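# Deliver three parcels into the desk's letter tray

## Task

Move the three parcels (one on the cart, one on the counter, one on the bookcase) into the letter tray on the desk so that each rests completely within the tray's walls. Then open the gripper and move the robot away. The robot must end upright and not leaning, and the parcels must stay in the tray without the robot supporting them.

## Robot and tools

ROBOT. A Hello Robot Stretch 3 with a single arm: a two-wheel base (0.33 m long, 0.34 m wide) that cannot drive sideways, a lift on a mast, a telescoping arm pointing out of the robot's right side, a wrist (yaw, pitch, roll) and a gripper. To shift the gripper forward or back, drive the base. Turns in place pivot about the point between the drive wheels, 0.05 m behind the front edge. Stowed, the turn sweeps a 0.28 m radius; an unfolded level wrist reaches farther. Cameras: head_camera and nav_camera on the head (aimed by head_pan_rad and head_tilt_rad), wrist_camera on the gripper.

FRAMES. Base frame: origin on the floor between the drive wheels, x forward, y left, z up. hand_pose is given in it, located where the closed fingertips meet; with all wrist joints at zero its x points up, y back toward the mast, z rearward. Odometry frame: the base frame as it was at the scene start; heading is positive to the left, range -3.142 to 3.142. base_odometry counts wheel turns, so slip is counted as travel.

execute_actions. Argument "actions": a list run in order; an empty list just returns the state plus one image per camera. Each action may have "robot", "steps" (1 to 450 control steps at 30 per second, default 1) and "until". {"steps": n} alone waits. "robot" is one command, a list of up to 8 items run one after another, or {"stop": true}, which brakes everything and clears the queue. A command may hold:
- "base": exactly one of translate_m (metres, a straight drive offset from where the base stands when the command begins, forward positive, magnitude at most 1) or rotate_rad (radians, an in-place turn offset, counter-clockwise/left positive, magnitude at most 3.2).
- "joints": absolute targets by name, any subset; unnamed joints keep their goals. lift_m 0 to 1.1 (arm height); arm_m 0 to 0.52 (extension); wrist_yaw_rad -1.345 to 4.42 (0 along the arm, positive toward the front, 3.0 folded over the base); wrist_pitch_rad -1.57 to 0.451 (0 level, negative tips fingertips down); wrist_roll_rad -2.911 to 2.911 (0 fingers side by side); gripper_m -0.089 to 0.179 (bigger is wider; the real fingertip gap is about 0.007 less when nearly shut, 0.025 less when wide; zero gap below 0.007); head_pan_rad -3.953 to 1.73 (0 forward, positive left, -1.57 along the arm); head_tilt_rad -1.53 to 0.419 (negative down).
- "contact_limits": {"arm_m": p}, motor effort in percent (1 to 100) at which the arm halts with contact_stop (about -p when retracting). It lasts until the next arm command and is cut to the maximum shown in robot.contact_limits.
List items may also be {"pause_s": s}, s at most 15. An item starts only when every motion of the previous one ended "done" ("off_target" also passes for base and gripper); otherwise the rest are dropped. A new command takes over immediately, discarding any older queue; a goal set too close may overshoot and return. An invalid or out-of-range value rejects the whole call and nothing runs.

"until" ends an action early. {"robot": {"status": "ended"}} fires once nothing reads "moving" and no queue runs (or at once if this action's first command is refused). Other fields: {"robot": {"lift_m": [">", 0.3], "base_status": ["!=", "moving"]}}; all must hold. Usable fields: x, y, heading, translate_m, rotate_rad (and their _goal), base_status, each joint's reading, _goal and _status, refusals, queue, queue_left. Numbers compare with =, !=, <, <=, >, >= at printed precision (three decimals, four for translate_m/rotate_rad); avoid "=" on readings since "done" allows tolerance. {"any": {"status": "ended"}} fires when any single motion or queue ends.

SPEED. Fast base (0.30 m/s, 1.9 rad/s) only with lift_m under 0.30, arm_m under 0.03 and wrist_yaw_rad over 2.54; otherwise 0.10 m/s and 0.63 rad/s.

WRIST SAFETY. Fold or unfold (wrist_yaw_rad to/from 3.0) only with lift_m 0.32 to 0.95, wrist_pitch_rad -0.4 and roll near 0; once folded the lift may drop to 0.25. With yaw below -0.4 keep pitch at -0.5 or lower.

GRIPPER. Close to a value below the object's width (lower squeezes harder, but the stall guard then weakens grip). Release by opening at least 0.02 beyond where contact occurred. Neither the reading nor "done" proves a hold; check images, depth and effort. To re-squeeze, send a different value.

RESULTS. base_status shows progress and goal in brackets; joint_goals, joint_status, measured_speeds (units per second); refusals, queue (idle/running/done/dropped/stopped), queue_left. Status words: moving, done, off_target (resting away from goal, may still push), contact_stop (lift or arm hit something and went slack until its next command), time_out, stopped, not_commanded, torque_fault (a wrist servo cut out for 10 s after hard pushing; joint limp, goals refused). Lines starting "refused:" or "dropped:" name the goal and reason, counting actions/commands from 0; "replaced:" reports how the superseded motion ended. robot.on_its_own lists joints whose goal the robot changed, slack or off joints, efforts outside rest range (likely pushing or loaded), and base lean of 3 degrees or more. lidar_m: 12 distances from the base origin, 30-degree sectors starting ahead and going counter-clockwise, in a plane 0.17 m up; "-" means nothing seen. wrist_depth_mm and head_depth_mm: 7x7 median depth grids (head one is sideways). base_tilt in degrees (forward/right positive, with a fixed bias of up to ~4). motor_effort in percent, positive pushes toward higher values, bracket is the peak. turned_by_wheels and turned_by_imu: rotation since the last result.

zoom_image. camera: head_camera, nav_camera or wrist_camera; region [x0, y0, x1, y1] in pixels of that camera's latest image, origin top-left, at most 504 by 504.

finished_scene. scene: the current scene's number. Irreversible. Commanded motion continues during a final hold, then everything is braked, so let all motion end first. The result says whether the task succeeded.

AVOID. Pushing into unyielding things with the gripper above about 0.45 m, or pushing again after a contact_stop, can tip the robot. Do not drive while gripping, hooking or pressing on something fixed; avoid snagging furniture, especially reversing. If tipping, reverse the last move in small steps, free the gripper, and lower lift_m to about 0.2 if still leaning. Avoid drops, slams, hard hits and wrist torque faults. Loose objects may occasionally get nudged by outside disturbances. Motions keep running while you think.

Each tool is called after "Emit:" in YAML: its name, and indented under it one key for each argument.

## Session

I'll start by looking at the scene.

Emit:
execute_actions:
  actions: []

Scene clock: 0.00 s.
robot.base_odometry: x=+0.000 y=+0.000 heading=+0.000 (m, m, rad; robot's odometry frame)
robot.turned_by_wheels: +0.000 (rad since the last result)
robot.turned_by_imu: +0.000 (rad since the last result)
robot.base_tilt: forward=+2.5 right=-1.2 (deg)
robot.lidar_m: 1.88 1.93 1.79 1.39 1.68 1.94 2.24 1.84 2.20 2.07 1.65 1.98
robot.head_depth_mm: 1647 2494 2503 2484 2202 1847 1837 / 1572 2446 2453 2460 2158 1834 1821 / 1587 2417 2465 2482 2152 1830 1834 / 1578 2420 2427 2443 2126 1828 1817 / 1593 2411 2437 2431 2061 1806 1807 / 1648 2428 2427 2427 2056 1804 1808 / 1747 2393 2421 2413 2020 1807 1782
robot.base_status: not_commanded
robot.joint_positions: lift_m=+0.558 arm_m=+0.001 wrist_yaw_rad=+3.045 wrist_pitch_rad=-0.428 wrist_roll_rad=+0.003 gripper_m=+0.037 head_pan_rad=-0.014 head_tilt_rad=+0.008
robot.joint_goals: lift_m=+0.558 arm_m=+0.001 wrist_yaw_rad=+3.045 wrist_pitch_rad=-0.428 wrist_roll_rad=+0.003 gripper_m=+0.037 head_pan_rad=-0.014 head_tilt_rad=+0.008
robot.joint_status: lift_m=not_commanded arm_m=not_commanded wrist_yaw_rad=not_commanded wrist_pitch_rad=not_commanded wrist_roll_rad=not_commanded gripper_m=not_commanded head_pan_rad=not_commanded head_tilt_rad=not_commanded
robot.measured_speeds: translate_m=+0.000 rotate_rad=+0.000 lift_m=+0.000 arm_m=+0.000 wrist_yaw_rad=+0.000 wrist_pitch_rad=+0.000 wrist_roll_rad=+0.000 head_pan_rad=+0.000 head_tilt_rad=+0.000
robot: refusals=0 queue=idle queue_left=0
robot.motor_effort: left_wheel=+0 right_wheel=+0 lift_m=+43 arm_m=+0 wrist_yaw_rad=+0 wrist_pitch_rad=+9 wrist_roll_rad=+0 gripper_m=+0 head_pan_rad=+0 head_tilt_rad=+0 (%)
robot.hand_pose: x=+0.0002 y=+0.0764 z=+0.5688 quat_wxyz=(+0.184, +0.698, +0.117, +0.682) (m; robot's base frame)
robot.wrist_depth_mm: - - - - - - - / - - - - - - - / - - - - - - - / - - - - - - - / - 998 - 995 980 948 942 / 855 848 - 818 793 799 793 / 744 729 707 721 717 695 689
pictures: head_camera (sideways: a quarter turn clockwise sets it upright), nav_camera (sideways: a quarter turn counterclockwise sets it upright), wrist_camera
Images, in order (width x height): head_camera 896x504, nav_camera 672x504, wrist_camera 644x364.

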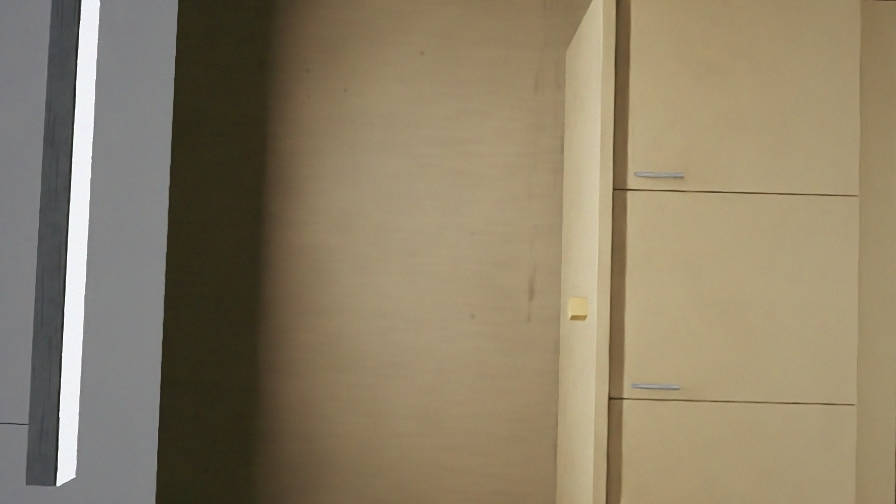

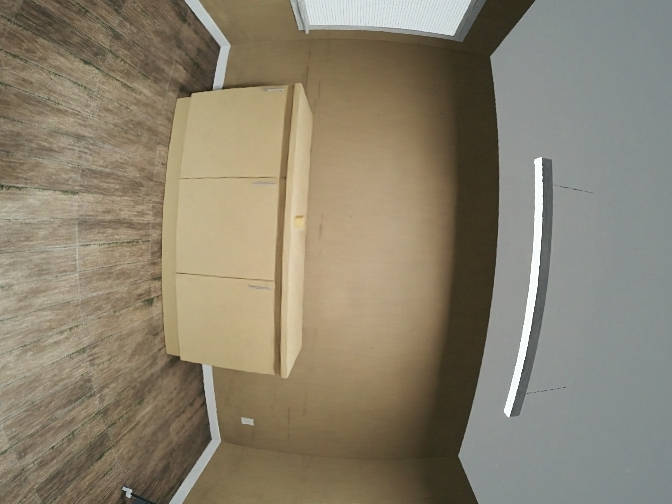

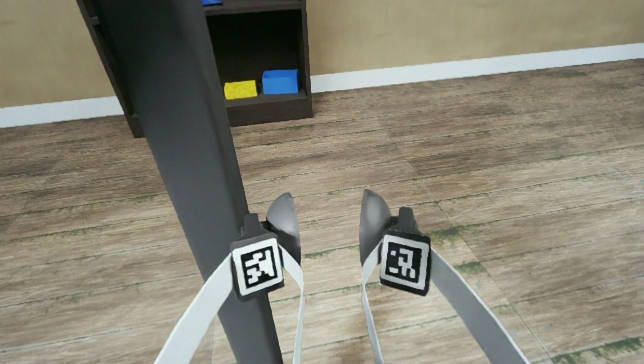

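Emit:
execute_actions:
  actions:
    - {"robot": {"joints": {"head_pan_rad": 1.5, "head_tilt_rad": -0.3}}, "steps": 150, "until": {"robot": {"status": "ended"}}}

Scene clock: 9.03 s.
robot.base_odometry: x=+0.000 y=+0.000 heading=+0.000 (m, m, rad; robot's odometry frame)
robot.turned_by_wheels: +0.000 (rad since the last result)
robot.turned_by_imu: +0.000 (rad since the last result)
robot.base_tilt: forward=+2.6 right=-1.2 (deg)
robot.lidar_m: 1.88 1.93 1.78 1.38 1.67 1.94 2.25 1.84 2.20 2.07 1.65 1.98
robot.head_depth_mm: 1499 1571 1672 1779 1887 1943 1502 / 1492 1572 1656 1770 1877 1914 1504 / 1467 1542 1651 1729 1825 1915 1485 / 1456 1524 1600 1620 1743 1780 1492 / 1433 1502 1584 1645 1699 1685 1494 / 1426 1501 1554 1633 1674 1750 1491 / 1408 1477 1537 1604 1672 1744 1479
robot.base_status: not_commanded
robot.joint_positions: lift_m=+0.558 arm_m=+0.001 wrist_yaw_rad=+3.045 wrist_pitch_rad=-0.428 wrist_roll_rad=+0.003 gripper_m=+0.037 head_pan_rad=+1.493 head_tilt_rad=-0.296
robot.joint_goals: lift_m=+0.558 arm_m=+0.001 wrist_yaw_rad=+3.045 wrist_pitch_rad=-0.428 wrist_roll_rad=+0.003 gripper_m=+0.037 head_pan_rad=+1.500 head_tilt_rad=-0.300
robot.joint_status: lift_m=not_commanded arm_m=not_commanded wrist_yaw_rad=not_commanded wrist_pitch_rad=not_commanded wrist_roll_rad=not_commanded gripper_m=not_commanded head_pan_rad=done head_tilt_rad=done
robot.measured_speeds: translate_m=+0.000 rotate_rad=+0.000 lift_m=+0.000 arm_m=+0.000 wrist_yaw_rad=+0.000 wrist_pitch_rad=+0.000 wrist_roll_rad=+0.000 head_pan_rad=+0.000 head_tilt_rad=+0.000
robot: refusals=0 queue=done queue_left=0
robot.motor_effort: left_wheel=+0(0) right_wheel=+0(1) lift_m=+43(43) arm_m=+0(0) wrist_yaw_rad=+0(0) wrist_pitch_rad=+9(8) wrist_roll_rad=+0(0) gripper_m=+0(0) head_pan_rad=+5(54) head_tilt_rad=-1(16) (%)
robot.hand_pose: x=+0.0002 y=+0.0764 z=+0.5688 quat_wxyz=(+0.184, +0.698, +0.117, +0.682) (m; robot's base frame)
robot.wrist_depth_mm: - - - - - - - / - - - - - - - / - - - - - - - / - - - - - - - / - - - 966 976 952 927 / 871 825 - 835 775 807 788 / 743 730 694 719 713 690 690
pictures: head_camera (sideways: a quarter turn clockwise sets it upright), nav_camera (sideways: a quarter turn counterclockwise sets it upright), wrist_camera
Images, in order (width x height): head_camera 896x504, nav_camera 672x504, wrist_camera 644x364.

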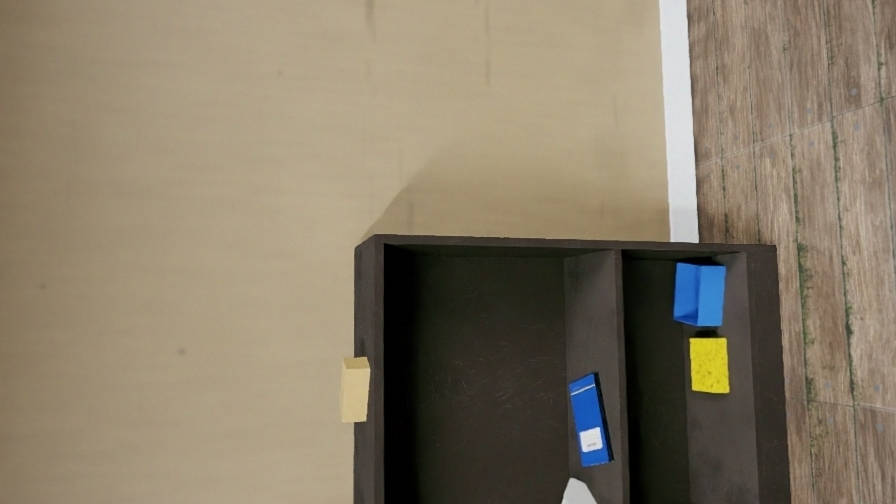

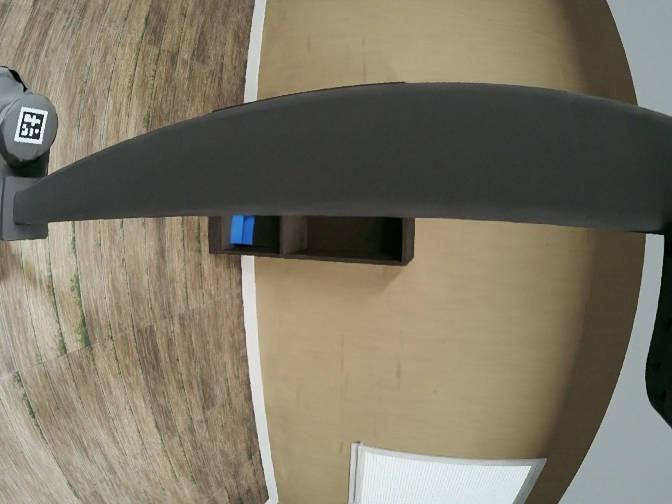

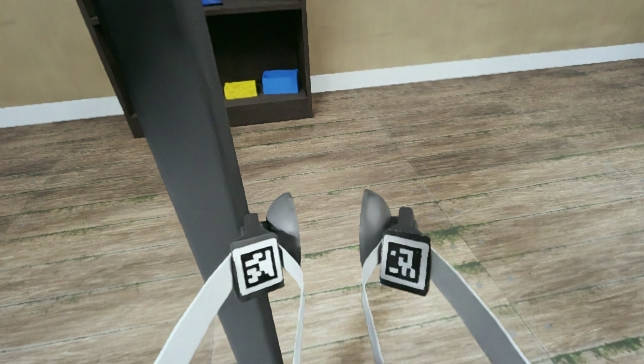

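Emit:
execute_actions:
  actions:
    - {"robot": {"joints": {"head_pan_rad": -1.57, "head_tilt_rad": -0.3}}, "steps": 200, "until": {"robot": {"status": "ended"}}}

Scene clock: 17.80 s.
robot.base_odometry: x=+0.000 y=+0.000 heading=+0.000 (m, m, rad; robot's odometry frame)
robot.turned_by_wheels: +0.000 (rad since the last result)
robot.turned_by_imu: +0.000 (rad since the last result)
robot.base_tilt: forward=+2.6 right=-1.2 (deg)
robot.lidar_m: 1.88 1.93 1.79 1.38 1.67 1.95 2.24 1.84 2.19 2.07 1.65 1.99
robot.head_depth_mm: 1787 1890 1967 2115 2242 1919 1489 / 1779 1894 1976 2101 2252 1939 1493 / 1773 1878 1987 2131 2245 1924 1505 / 1782 1874 1983 2095 2222 1903 1493 / 1786 1866 1983 2082 2244 1929 1495 / 1767 1889 1990 2089 2230 1899 1492 / 1754 1855 1996 2088 2184 1841 1468
robot.base_status: not_commanded
robot.joint_positions: lift_m=+0.558 arm_m=+0.001 wrist_yaw_rad=+3.045 wrist_pitch_rad=-0.428 wrist_roll_rad=+0.003 gripper_m=+0.037 head_pan_rad=-1.563 head_tilt_rad=-0.296
robot.joint_goals: lift_m=+0.558 arm_m=+0.001 wrist_yaw_rad=+3.045 wrist_pitch_rad=-0.428 wrist_roll_rad=+0.003 gripper_m=+0.037 head_pan_rad=-1.570 head_tilt_rad=-0.300
robot.joint_status: lift_m=not_commanded arm_m=not_commanded wrist_yaw_rad=not_commanded wrist_pitch_rad=not_commanded wrist_roll_rad=not_commanded gripper_m=not_commanded head_pan_rad=done head_tilt_rad=done
robot.measured_speeds: translate_m=+0.000 rotate_rad=+0.000 lift_m=+0.000 arm_m=+0.000 wrist_yaw_rad=+0.000 wrist_pitch_rad=+0.000 wrist_roll_rad=+0.000 head_pan_rad=+0.000 head_tilt_rad=+0.000
robot: refusals=0 queue=done queue_left=0
robot.motor_effort: left_wheel=+0(0) right_wheel=+0(0) lift_m=+43(43) arm_m=+0(0) wrist_yaw_rad=+0(0) wrist_pitch_rad=+9(9) wrist_roll_rad=+0(0) gripper_m=+0(0) head_pan_rad=-5(52) head_tilt_rad=-2(2) (%)
robot.hand_pose: x=+0.0002 y=+0.0764 z=+0.5688 quat_wxyz=(+0.184, +0.698, +0.117, +0.682) (m; robot's base frame)
robot.wrist_depth_mm: - - - - - - - / - - - - - - - / - - - - - - - / - - - - - - - / - - - 978 965 934 910 / 847 833 - 826 786 781 796 / 721 733 711 735 706 696 687
pictures: head_camera (sideways: a quarter turn clockwise sets it upright), nav_camera (sideways: a quarter turn counterclockwise sets it upright), wrist_camera
Images, in order (width x height): head_camera 896x504, nav_camera 672x504, wrist_camera 644x364.

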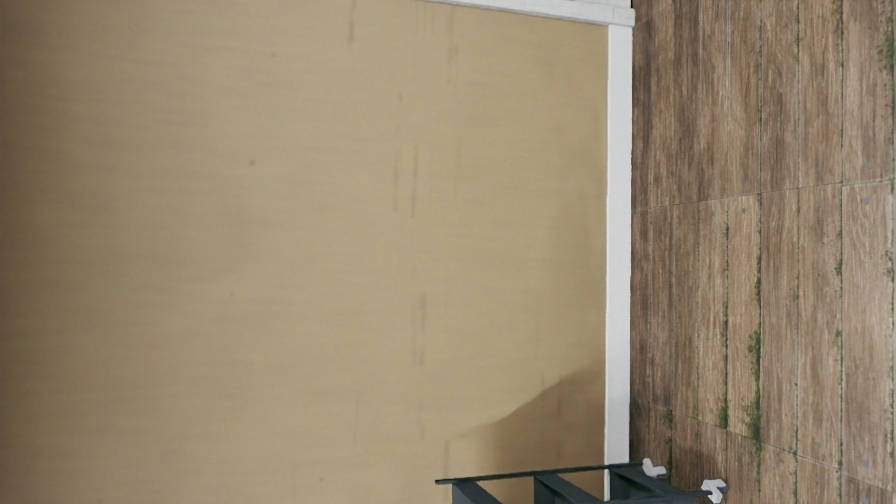

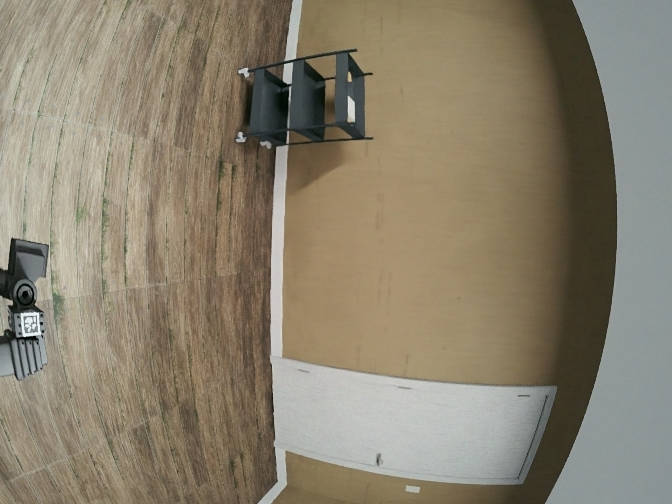

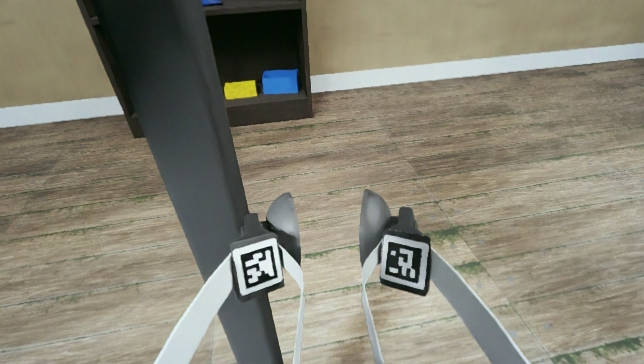

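Emit:
execute_actions:
  actions:
    - {"robot": {"joints": {"head_pan_rad": -3.14, "head_tilt_rad": -0.3}}, "steps": 200, "until": {"robot": {"status": "ended"}}}

Scene clock: 22.37 s.
robot.base_odometry: x=+0.000 y=+0.000 heading=+0.000 (m, m, rad; robot's odometry frame)
robot.turned_by_wheels: +0.000 (rad since the last result)
robot.turned_by_imu: +0.000 (rad since the last result)
robot.base_tilt: forward=+2.5 right=-1.1 (deg)
robot.lidar_m: 1.88 1.93 1.79 1.38 1.67 1.94 2.24 1.85 2.19 2.07 1.65 1.98
robot.head_depth_mm: 1950 2038 2143 2261 2394 1931 1503 / 1950 2052 2150 2317 2383 1929 1492 / 1939 2059 2143 2263 2412 1929 1491 / 1941 2039 2161 2281 2418 1899 1497 / 1925 2030 2115 2286 2392 1929 1492 / 1925 2035 2124 2283 2341 1890 1486 / 1926 2018 2125 2273 2391 1887 1473
robot.base_status: not_commanded
robot.joint_positions: lift_m=+0.558 arm_m=+0.001 wrist_yaw_rad=+3.045 wrist_pitch_rad=-0.428 wrist_roll_rad=+0.003 gripper_m=+0.037 head_pan_rad=-3.133 head_tilt_rad=-0.296
robot.joint_goals: lift_m=+0.558 arm_m=+0.001 wrist_yaw_rad=+3.045 wrist_pitch_rad=-0.428 wrist_roll_rad=+0.003 gripper_m=+0.037 head_pan_rad=-3.140 head_tilt_rad=-0.300
robot.joint_status: lift_m=not_commanded arm_m=not_commanded wrist_yaw_rad=not_commanded wrist_pitch_rad=not_commanded wrist_roll_rad=not_commanded gripper_m=not_commanded head_pan_rad=done head_tilt_rad=done
robot.measured_speeds: translate_m=+0.000 rotate_rad=+0.000 lift_m=+0.000 arm_m=+0.000 wrist_yaw_rad=+0.000 wrist_pitch_rad=+0.000 wrist_roll_rad=+0.000 head_pan_rad=+0.000 head_tilt_rad=+0.000
robot: refusals=0 queue=done queue_left=0
robot.motor_effort: left_wheel=+0(0) right_wheel=-1(0) lift_m=+43(43) arm_m=+0(0) wrist_yaw_rad=+0(0) wrist_pitch_rad=+8(8) wrist_roll_rad=+0(0) gripper_m=+0(1) head_pan_rad=-5(54) head_tilt_rad=-2(1) (%)
robot.hand_pose: x=+0.0002 y=+0.0764 z=+0.5688 quat_wxyz=(+0.184, +0.698, +0.117, +0.682) (m; robot's base frame)
robot.wrist_depth_mm: - - - - - - - / - - - - - - - / - - - - - - - / - - - - - - - / - 999 - 977 956 937 929 / 857 865 - 812 783 811 790 / 733 730 709 708 705 704 690
pictures: head_camera (sideways: a quarter turn clockwise sets it upright), nav_camera (sideways: a quarter turn counterclockwise sets it upright), wrist_camera
Images, in order (width x height): head_camera 896x504, nav_camera 672x504, wrist_camera 644x364.

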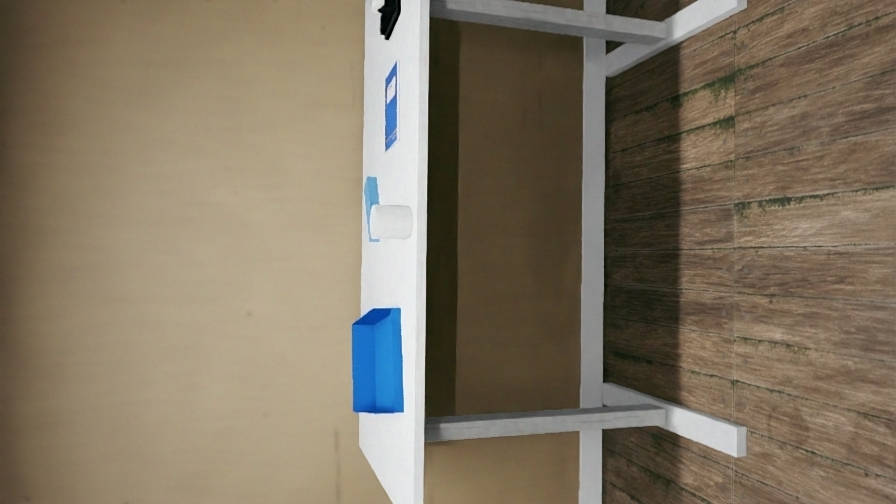

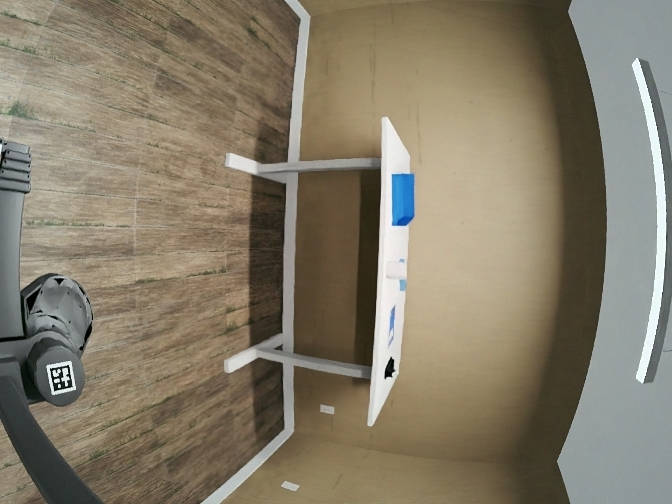

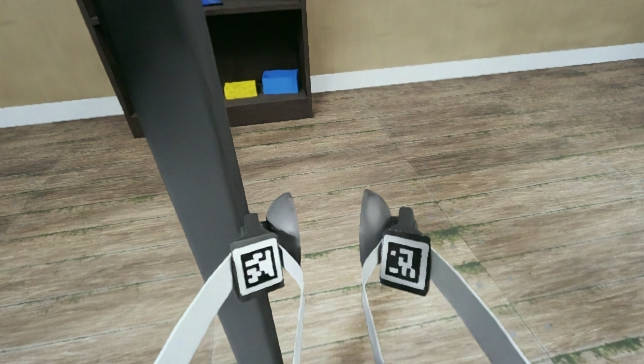

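Emit:
execute_actions:
  actions:
    - {"robot": [{"joints": {"lift_m": 0.25, "head_pan_rad": 0.0, "head_tilt_rad": -0.3}}, {"base": {"translate_m": 1.0}}, {"base": {"translate_m": 0.4}}], "steps": 450, "until": {"robot": {"status": "ended"}}}

Scene clock: 69.67 s.
robot.base_odometry: x=+1.400 y=+0.000 heading=+0.000 (m, m, rad; robot's odometry frame)
robot.turned_by_wheels: +0.000 (rad since the last result)
robot.turned_by_imu: +0.006 (rad since the last result)
robot.base_tilt: forward=+2.5 right=-1.3 (deg)
robot.lidar_m: 0.49 0.50 0.66 1.78 1.81 2.09 3.31 2.99 1.50 1.45 0.72 0.51
robot.head_depth_mm: 944 997 1057 1112 825 586 555 / 939 994 1049 1109 824 586 555 / 938 990 1044 1100 813 583 555 / 933 986 1043 1097 810 582 555 / 934 986 1044 1100 808 582 552 / 932 981 1036 1090 802 577 553 / 930 978 1034 1094 802 577 553
robot.base_status: done (translate_m +0.4000 of +0.4000)
robot.joint_positions: lift_m=+0.250 arm_m=+0.001 wrist_yaw_rad=+3.045 wrist_pitch_rad=-0.429 wrist_roll_rad=+0.003 gripper_m=+0.037 head_pan_rad=-0.007 head_tilt_rad=-0.297
robot.joint_goals: lift_m=+0.250 arm_m=+0.001 wrist_yaw_rad=+3.045 wrist_pitch_rad=-0.429 wrist_roll_rad=+0.003 gripper_m=+0.037 head_pan_rad=+0.000 head_tilt_rad=-0.300
robot.joint_status: lift_m=done arm_m=not_commanded wrist_yaw_rad=not_commanded wrist_pitch_rad=not_commanded wrist_roll_rad=not_commanded gripper_m=not_commanded head_pan_rad=done head_tilt_rad=done
robot.measured_speeds: translate_m=+0.000 rotate_rad=+0.000 lift_m=+0.000 arm_m=+0.000 wrist_yaw_rad=+0.000 wrist_pitch_rad=+0.000 wrist_roll_rad=+0.000 head_pan_rad=+0.000 head_tilt_rad=+0.000
robot: refusals=0 queue=done queue_left=0
robot.motor_effort: left_wheel=-1(12) right_wheel=+0(4) lift_m=+32(43) arm_m=-1(0) wrist_yaw_rad=-1(0) wrist_pitch_rad=+9(9) wrist_roll_rad=+0(0) gripper_m=+0(0) head_pan_rad=+5(54) head_tilt_rad=+0(1) (%)
robot.hand_pose: x=+0.0002 y=+0.0763 z=+0.2605 quat_wxyz=(+0.184, +0.698, +0.117, +0.682) (m; robot's base frame)
robot.wrist_depth_mm: - - - - - 705 497 / - - - - - 811 520 / 869 838 830 821 802 734 581 / 669 656 660 647 633 630 577 / 549 540 - 540 526 514 508 / 473 - - - 424 440 437 / - - - - 387 384 378
pictures: head_camera (sideways: a quarter turn clockwise sets it upright), nav_camera (sideways: a quarter turn counterclockwise sets it upright), wrist_camera
Images, in order (width x height): head_camera 896x504, nav_camera 672x504, wrist_camera 644x364.

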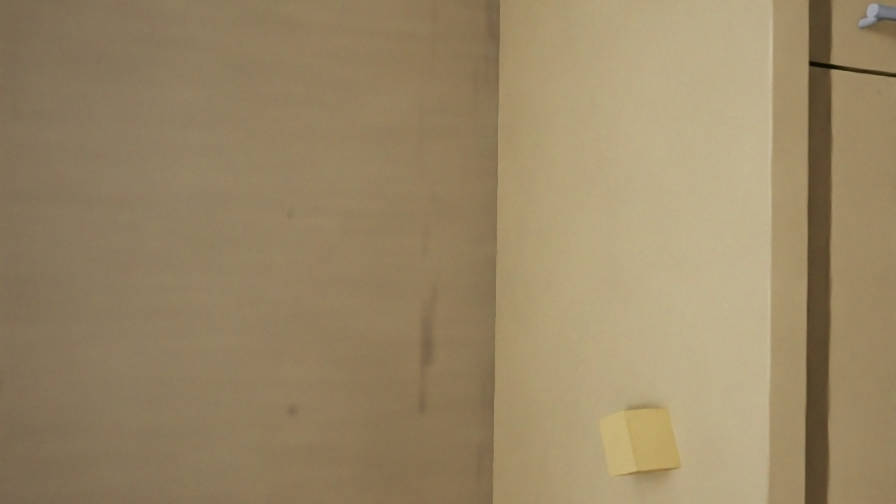

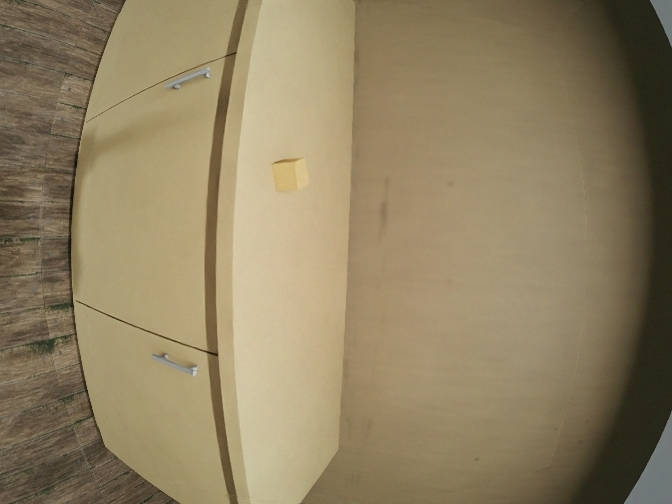

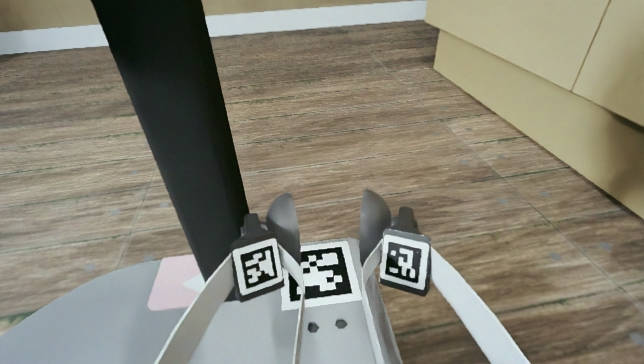

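Emit:
execute_actions:
  actions:
    - {"robot": [{"base": {"rotate_rad": 1.571}, "joints": {"head_pan_rad": -1.57, "head_tilt_rad": -0.5}}, {"joints": {"lift_m": 0.92, "wrist_pitch_rad": -0.4, "wrist_roll_rad": 0.0}}, {"joints": {"wrist_yaw_rad": 0.0}}], "steps": 450, "until": {"robot": {"status": "ended"}}}

Scene clock: 98.93 s.
robot.base_odometry: x=+1.400 y=+0.000 heading=+1.571 (m, m, rad; robot's odometry frame)
robot.turned_by_wheels: +1.571 (rad since the last result)
robot.turned_by_imu: +1.546 (rad since the last result)
robot.base_tilt: forward=+2.5 right=-1.1 (deg)
robot.lidar_m: 1.78 1.81 2.09 3.17 2.99 1.51 1.45 0.72 0.51 0.49 0.50 0.66
robot.head_depth_mm: 916 998 1082 814 593 613 - / 913 991 1077 811 593 628 - / 915 1001 1081 814 591 - - / 915 991 1081 812 589 635 737 / 911 1000 1070 809 590 636 738 / 910 1003 1080 804 588 636 739 / 915 995 1079 802 587 640 739
robot.base_status: done (rotate_rad +1.5709 of +1.5710)
robot.joint_positions: lift_m=+0.920 arm_m=+0.001 wrist_yaw_rad=+0.002 wrist_pitch_rad=-0.419 wrist_roll_rad=+0.003 gripper_m=+0.037 head_pan_rad=-1.563 head_tilt_rad=-0.494
robot.joint_goals: lift_m=+0.920 arm_m=+0.001 wrist_yaw_rad=+0.000 wrist_pitch_rad=-0.400 wrist_roll_rad=+0.000 gripper_m=+0.037 head_pan_rad=-1.570 head_tilt_rad=-0.500
robot.joint_status: lift_m=done arm_m=not_commanded wrist_yaw_rad=done wrist_pitch_rad=done wrist_roll_rad=done gripper_m=not_commanded head_pan_rad=done head_tilt_rad=done
robot.measured_speeds: translate_m=+0.000 rotate_rad=+0.000 lift_m=+0.000 arm_m=+0.000 wrist_yaw_rad=+0.000 wrist_pitch_rad=+0.000 wrist_roll_rad=+0.000 head_pan_rad=+0.000 head_tilt_rad=+0.000
robot: refusals=0 queue=done queue_left=0
robot.motor_effort: left_wheel=-2(12) right_wheel=+1(6) lift_m=+54(57) arm_m=-1(0) wrist_yaw_rad=-3(3) wrist_pitch_rad=+11(11) wrist_roll_rad=-2(2) gripper_m=+0(0) head_pan_rad=-4(52) head_tilt_rad=-1(14) (%)
robot.hand_pose: x=-0.0211 y=-0.3699 z=+0.9320 quat_wxyz=(+0.691, +0.148, -0.692, -0.147) (m; robot's base frame)
robot.wrist_depth_mm: 744 759 718 684 642 617 601 / 429 378 429 418 409 394 386 / 326 317 308 302 296 291 286 / 260 262 266 269 277 284 324 / 311 319 324 337 346 353 371 / 352 359 375 393 414 406 431 / 408 419 442 449 476 494 528
pictures: head_camera (sideways: a quarter turn clockwise sets it upright), nav_camera (sideways: a quarter turn counterclockwise sets it upright), wrist_camera
Images, in order (width x height): head_camera 896x504, nav_camera 672x504, wrist_camera 644x364.

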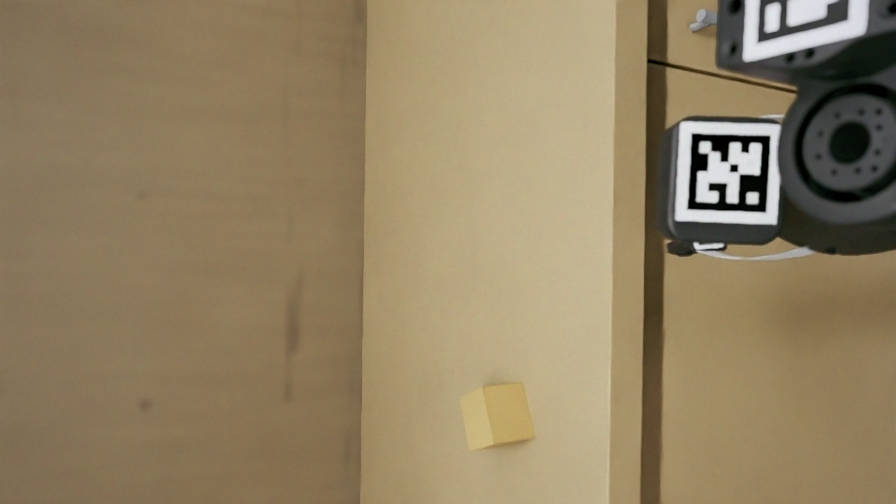

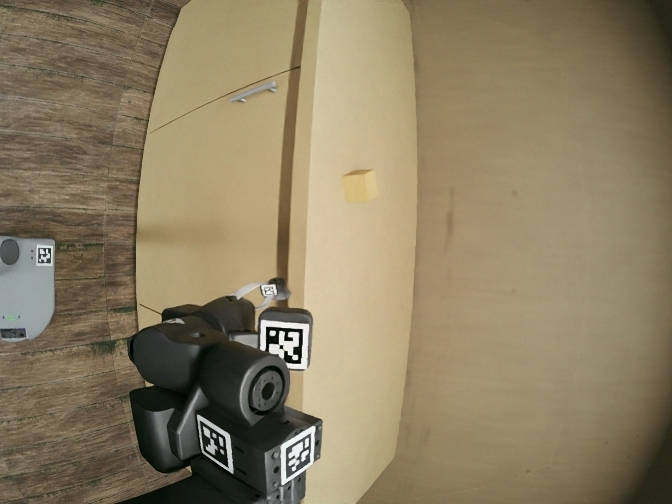

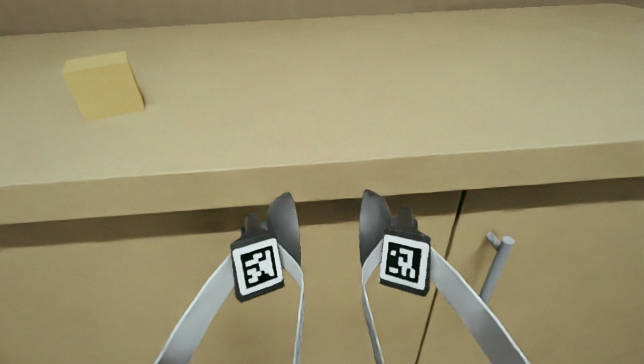

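Emit:
execute_actions:
  actions:
    - {"robot": {"base": {"translate_m": 0.2}}, "steps": 300, "until": {"robot": {"status": "ended"}}}

Scene clock: 110.77 s.
robot.base_odometry: x=+1.400 y=+0.200 heading=+1.571 (m, m, rad; robot's odometry frame)
robot.turned_by_wheels: +0.000 (rad since the last result)
robot.turned_by_imu: +0.001 (rad since the last result)
robot.base_tilt: forward=+2.6 right=-1.2 (deg)
robot.lidar_m: 1.57 1.61 1.76 3.23 3.25 1.72 1.65 0.71 0.50 0.48 0.49 0.64
robot.head_depth_mm: 905 988 1069 816 593 601 - / 905 989 1067 815 593 614 - / 906 981 1064 812 592 - - / 903 982 1064 810 588 623 722 / 907 983 1066 811 590 622 725 / 900 978 1061 805 588 624 722 / 904 985 1061 807 586 614 729
robot.base_status: done (translate_m +0.2000 of +0.2000)
robot.joint_positions: lift_m=+0.920 arm_m=+0.001 wrist_yaw_rad=+0.002 wrist_pitch_rad=-0.419 wrist_roll_rad=+0.003 gripper_m=+0.037 head_pan_rad=-1.563 head_tilt_rad=-0.494
robot.joint_goals: lift_m=+0.920 arm_m=+0.001 wrist_yaw_rad=+0.000 wrist_pitch_rad=-0.400 wrist_roll_rad=+0.000 gripper_m=+0.037 head_pan_rad=-1.570 head_tilt_rad=-0.500
robot.joint_status: lift_m=done arm_m=not_commanded wrist_yaw_rad=done wrist_pitch_rad=done wrist_roll_rad=done gripper_m=not_commanded head_pan_rad=done head_tilt_rad=done
robot.measured_speeds: translate_m=+0.000 rotate_rad=+0.000 lift_m=+0.000 arm_m=+0.000 wrist_yaw_rad=+0.000 wrist_pitch_rad=+0.000 wrist_roll_rad=+0.000 head_pan_rad=+0.000 head_tilt_rad=+0.000
robot: refusals=0 queue=done queue_left=0
robot.motor_effort: left_wheel=-3(5) right_wheel=+0(3) lift_m=+54(54) arm_m=-1(0) wrist_yaw_rad=-2(2) wrist_pitch_rad=+10(10) wrist_roll_rad=-2(2) gripper_m=+0(1) head_pan_rad=-4(4) head_tilt_rad=-2(2) (%)
robot.hand_pose: x=-0.0211 y=-0.3699 z=+0.9320 quat_wxyz=(+0.691, +0.148, -0.692, -0.147) (m; robot's base frame)
robot.wrist_depth_mm: 738 746 723 676 648 616 602 / 464 450 428 342 406 393 386 / 324 315 310 301 297 291 284 / 251 257 258 258 264 272 280 / 299 304 311 322 335 345 354 / 341 348 361 376 402 398 414 / 393 388 424 437 460 482 502
pictures: head_camera (sideways: a quarter turn clockwise sets it upright), nav_camera (sideways: a quarter turn counterclockwise sets it upright), wrist_camera
Images, in order (width x height): head_camera 896x504, nav_camera 672x504, wrist_camera 644x364.

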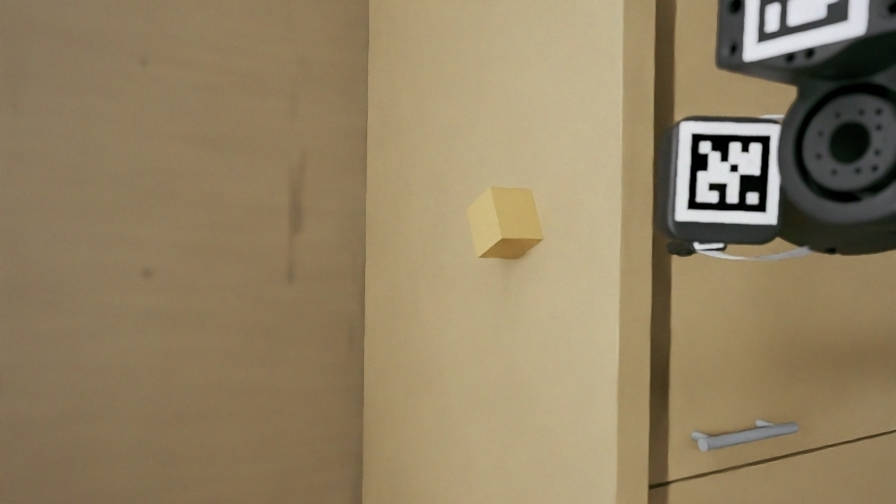

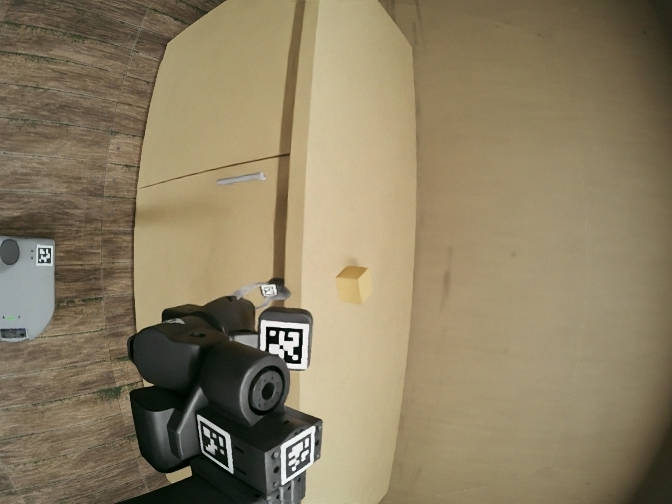

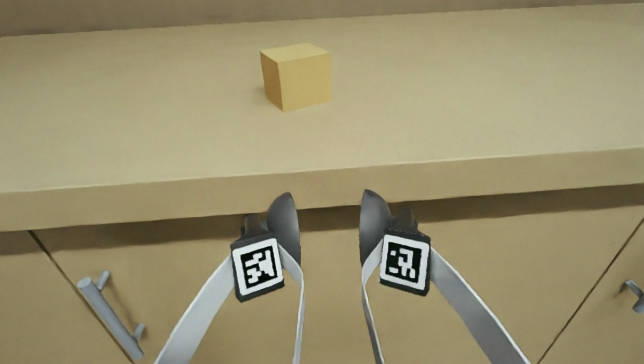

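Emit:
execute_actions:
  actions:
    - {"robot": [{"base": {"translate_m": 0.03}, "joints": {"gripper_m": 0.15, "lift_m": 0.93}}, {"joints": {"arm_m": 0.17}}], "steps": 450, "until": {"robot": {"status": "ended"}}}

Scene clock: 125.13 s.
robot.base_odometry: x=+1.400 y=+0.230 heading=+1.571 (m, m, rad; robot's odometry frame)
robot.turned_by_wheels: +0.000 (rad since the last result)
robot.turned_by_imu: +0.000 (rad since the last result)
robot.base_tilt: forward=+2.5 right=-1.1 (deg)
robot.lidar_m: 1.54 1.58 1.74 3.26 3.29 1.76 1.68 0.71 0.50 0.47 0.49 0.64
robot.head_depth_mm: 904 990 1065 912 - 630 716 / 904 985 1068 917 - 637 716 / 900 988 1063 881 - 644 719 / 907 980 1064 811 569 621 720 / 900 984 1055 810 589 619 721 / 906 985 1064 804 587 610 724 / 902 984 1063 802 587 622 724
robot.base_status: done (translate_m +0.0300 of +0.0300)
robot.joint_positions: lift_m=+0.930 arm_m=+0.170 wrist_yaw_rad=+0.001 wrist_pitch_rad=-0.419 wrist_roll_rad=+0.003 gripper_m=+0.150 head_pan_rad=-1.563 head_tilt_rad=-0.494
robot.joint_goals: lift_m=+0.930 arm_m=+0.170 wrist_yaw_rad=+0.000 wrist_pitch_rad=-0.400 wrist_roll_rad=+0.000 gripper_m=+0.150 head_pan_rad=-1.570 head_tilt_rad=-0.500
robot.joint_status: lift_m=done arm_m=done wrist_yaw_rad=done wrist_pitch_rad=done wrist_roll_rad=done gripper_m=done head_pan_rad=done head_tilt_rad=done
robot.measured_speeds: translate_m=+0.000 rotate_rad=+0.000 lift_m=+0.000 arm_m=+0.000 wrist_yaw_rad=+0.000 wrist_pitch_rad=+0.000 wrist_roll_rad=+0.000 head_pan_rad=+0.000 head_tilt_rad=+0.000
robot: refusals=0 queue=done queue_left=0
robot.motor_effort: left_wheel=-2(6) right_wheel=+1(4) lift_m=+54(57) arm_m=+3(4) wrist_yaw_rad=-1(2) wrist_pitch_rad=+10(11) wrist_roll_rad=-2(2) gripper_m=+0(88) head_pan_rad=-4(4) head_tilt_rad=-1(2) (%)
robot.hand_pose: x=-0.0213 y=-0.5389 z=+0.9421 quat_wxyz=(+0.691, +0.147, -0.692, -0.147) (m; robot's base frame)
robot.wrist_depth_mm: 608 620 629 629 656 653 663 / 491 475 457 448 433 420 408 / 345 337 331 214 316 311 303 / 265 264 258 191 238 246 241 / 217 221 212 202 206 211 200 / 185 - 180 177 175 168 170 / - 157 155 154 152 150 149
pictures: head_camera (sideways: a quarter turn clockwise sets it upright), nav_camera (sideways: a quarter turn counterclockwise sets it upright), wrist_camera
Images, in order (width x height): head_camera 896x504, nav_camera 672x504, wrist_camera 644x364.

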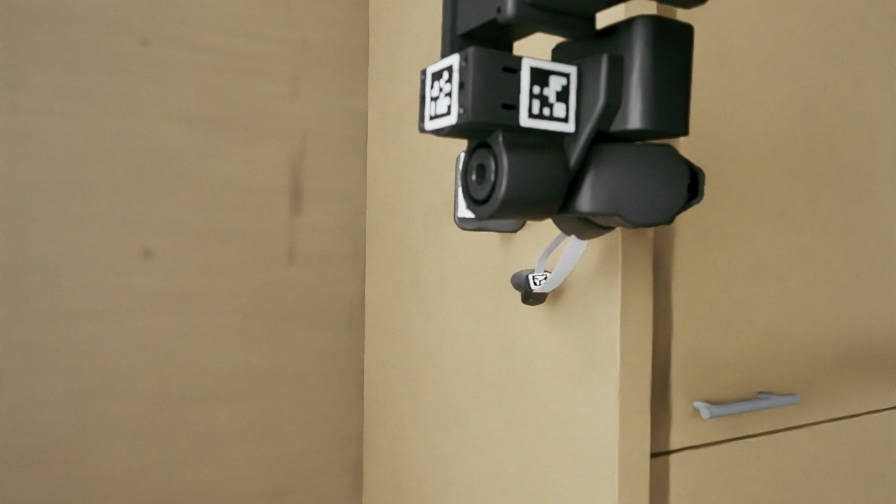

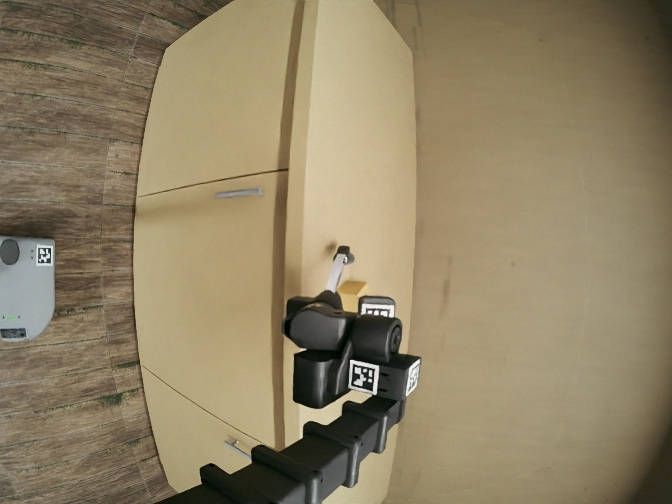

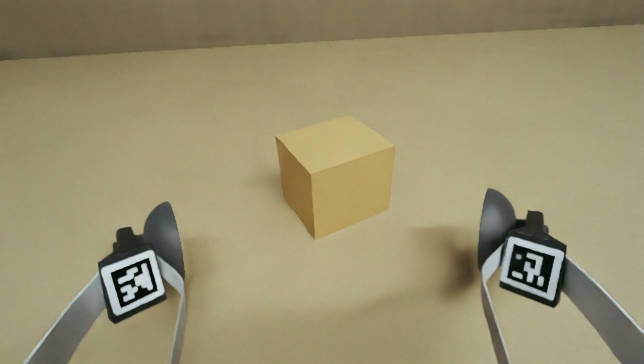

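Emit:
zoom_image:
  camera: "wrist_camera"
  region: [180, 60, 500, 300]

Region (180, 60, 500, 300) of wrist_camera's 644x364 image, scaled by 1.575; it fills the top 378 rows of this view, and the rest is white.

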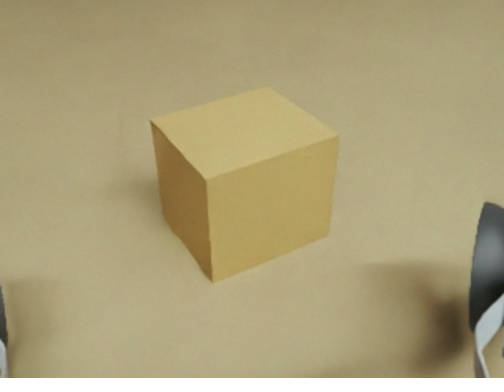

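Emit:
execute_actions:
  actions:
    - {"robot": [{"joints": {"lift_m": 0.975}}, {"base": {"translate_m": -0.12}, "joints": {"wrist_yaw_rad": 0.52, "arm_m": 0.263}}], "steps": 450, "until": {"robot": {"status": "ended"}}}

Scene clock: 184.77 s.
robot.base_odometry: x=+1.400 y=+0.110 heading=+1.571 (m, m, rad; robot's odometry frame)
robot.turned_by_wheels: +0.000 (rad since the last result)
robot.turned_by_imu: +0.000 (rad since the last result)
robot.base_tilt: forward=+2.5 right=-1.2 (deg)
robot.lidar_m: 1.66 1.70 1.81 3.21 3.15 1.63 1.56 0.72 0.50 0.48 0.49 0.66
robot.head_depth_mm: 913 992 1062 735 594 629 724 / 912 990 1044 705 592 626 727 / 911 986 1064 - 581 625 726 / 912 990 1069 - 591 627 729 / 908 992 1068 827 588 630 732 / 907 989 1070 849 589 631 729 / 907 989 1064 803 585 633 735
robot.base_status: done (translate_m -0.1200 of -0.1200)
robot.joint_positions: lift_m=+0.975 arm_m=+0.263 wrist_yaw_rad=+0.518 wrist_pitch_rad=-0.419 wrist_roll_rad=+0.003 gripper_m=+0.150 head_pan_rad=-1.563 head_tilt_rad=-0.494
robot.joint_goals: lift_m=+0.975 arm_m=+0.263 wrist_yaw_rad=+0.520 wrist_pitch_rad=-0.400 wrist_roll_rad=+0.000 gripper_m=+0.150 head_pan_rad=-1.570 head_tilt_rad=-0.500
robot.joint_status: lift_m=done arm_m=done wrist_yaw_rad=done wrist_pitch_rad=done wrist_roll_rad=done gripper_m=done head_pan_rad=done head_tilt_rad=done
robot.measured_speeds: translate_m=+0.000 rotate_rad=+0.000 lift_m=+0.000 arm_m=+0.000 wrist_yaw_rad=+0.000 wrist_pitch_rad=+0.000 wrist_roll_rad=+0.000 head_pan_rad=+0.000 head_tilt_rad=+0.000
robot: refusals=0 queue=done queue_left=0
robot.motor_effort: left_wheel=-2(10) right_wheel=+1(2) lift_m=+54(56) arm_m=+3(2) wrist_yaw_rad=+1(1) wrist_pitch_rad=+10(10) wrist_roll_rad=-2(2) gripper_m=+0(0) head_pan_rad=-5(4) head_tilt_rad=-2(2) (%)
robot.hand_pose: x=+0.0896 y=-0.6025 z=+0.9871 quat_wxyz=(+0.706, +0.320, -0.632, +0.034) (m; robot's base frame)
robot.wrist_depth_mm: 989 833 726 634 569 509 460 / 644 617 605 587 569 537 491 / 451 446 430 419 413 406 395 / 348 342 334 329 324 320 315 / 280 291 277 271 266 276 261 / 238 - 233 170 227 219 221 / 206 204 202 171 197 195 193
pictures: head_camera (sideways: a quarter turn clockwise sets it upright), nav_camera (sideways: a quarter turn counterclockwise sets it upright), wrist_camera
Images, in order (width x height): head_camera 896x504, nav_camera 672x504, wrist_camera 644x364.

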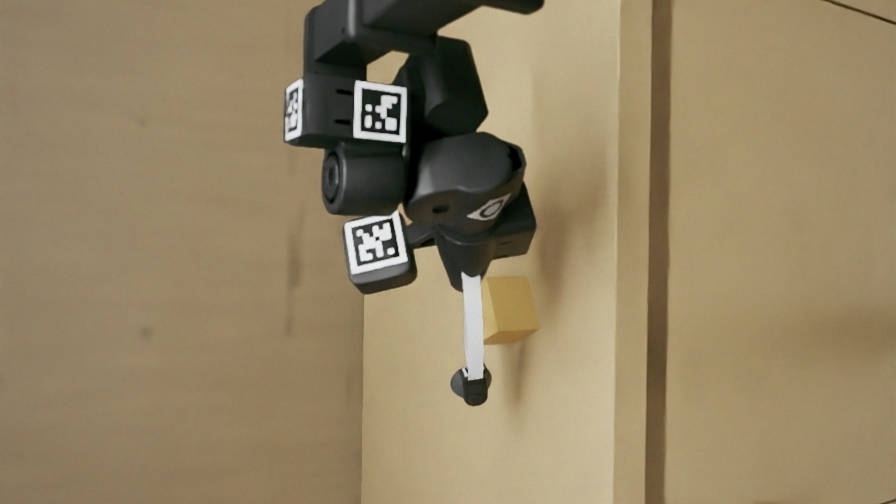

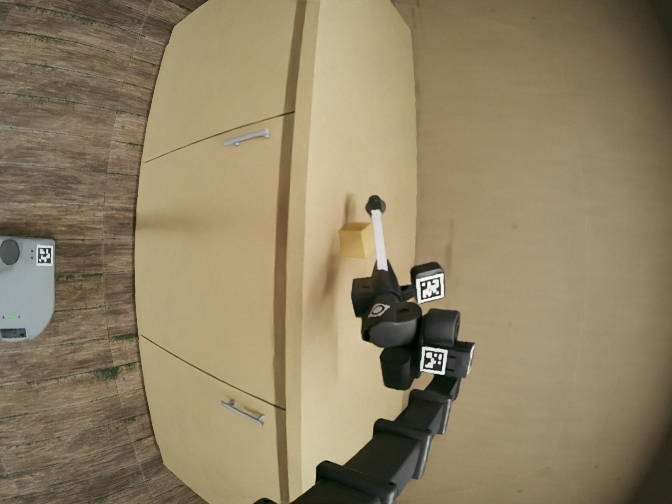

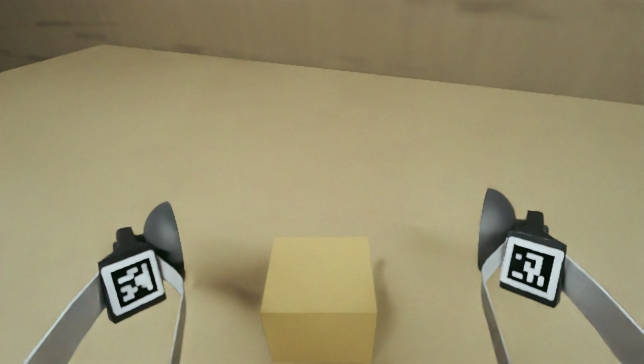

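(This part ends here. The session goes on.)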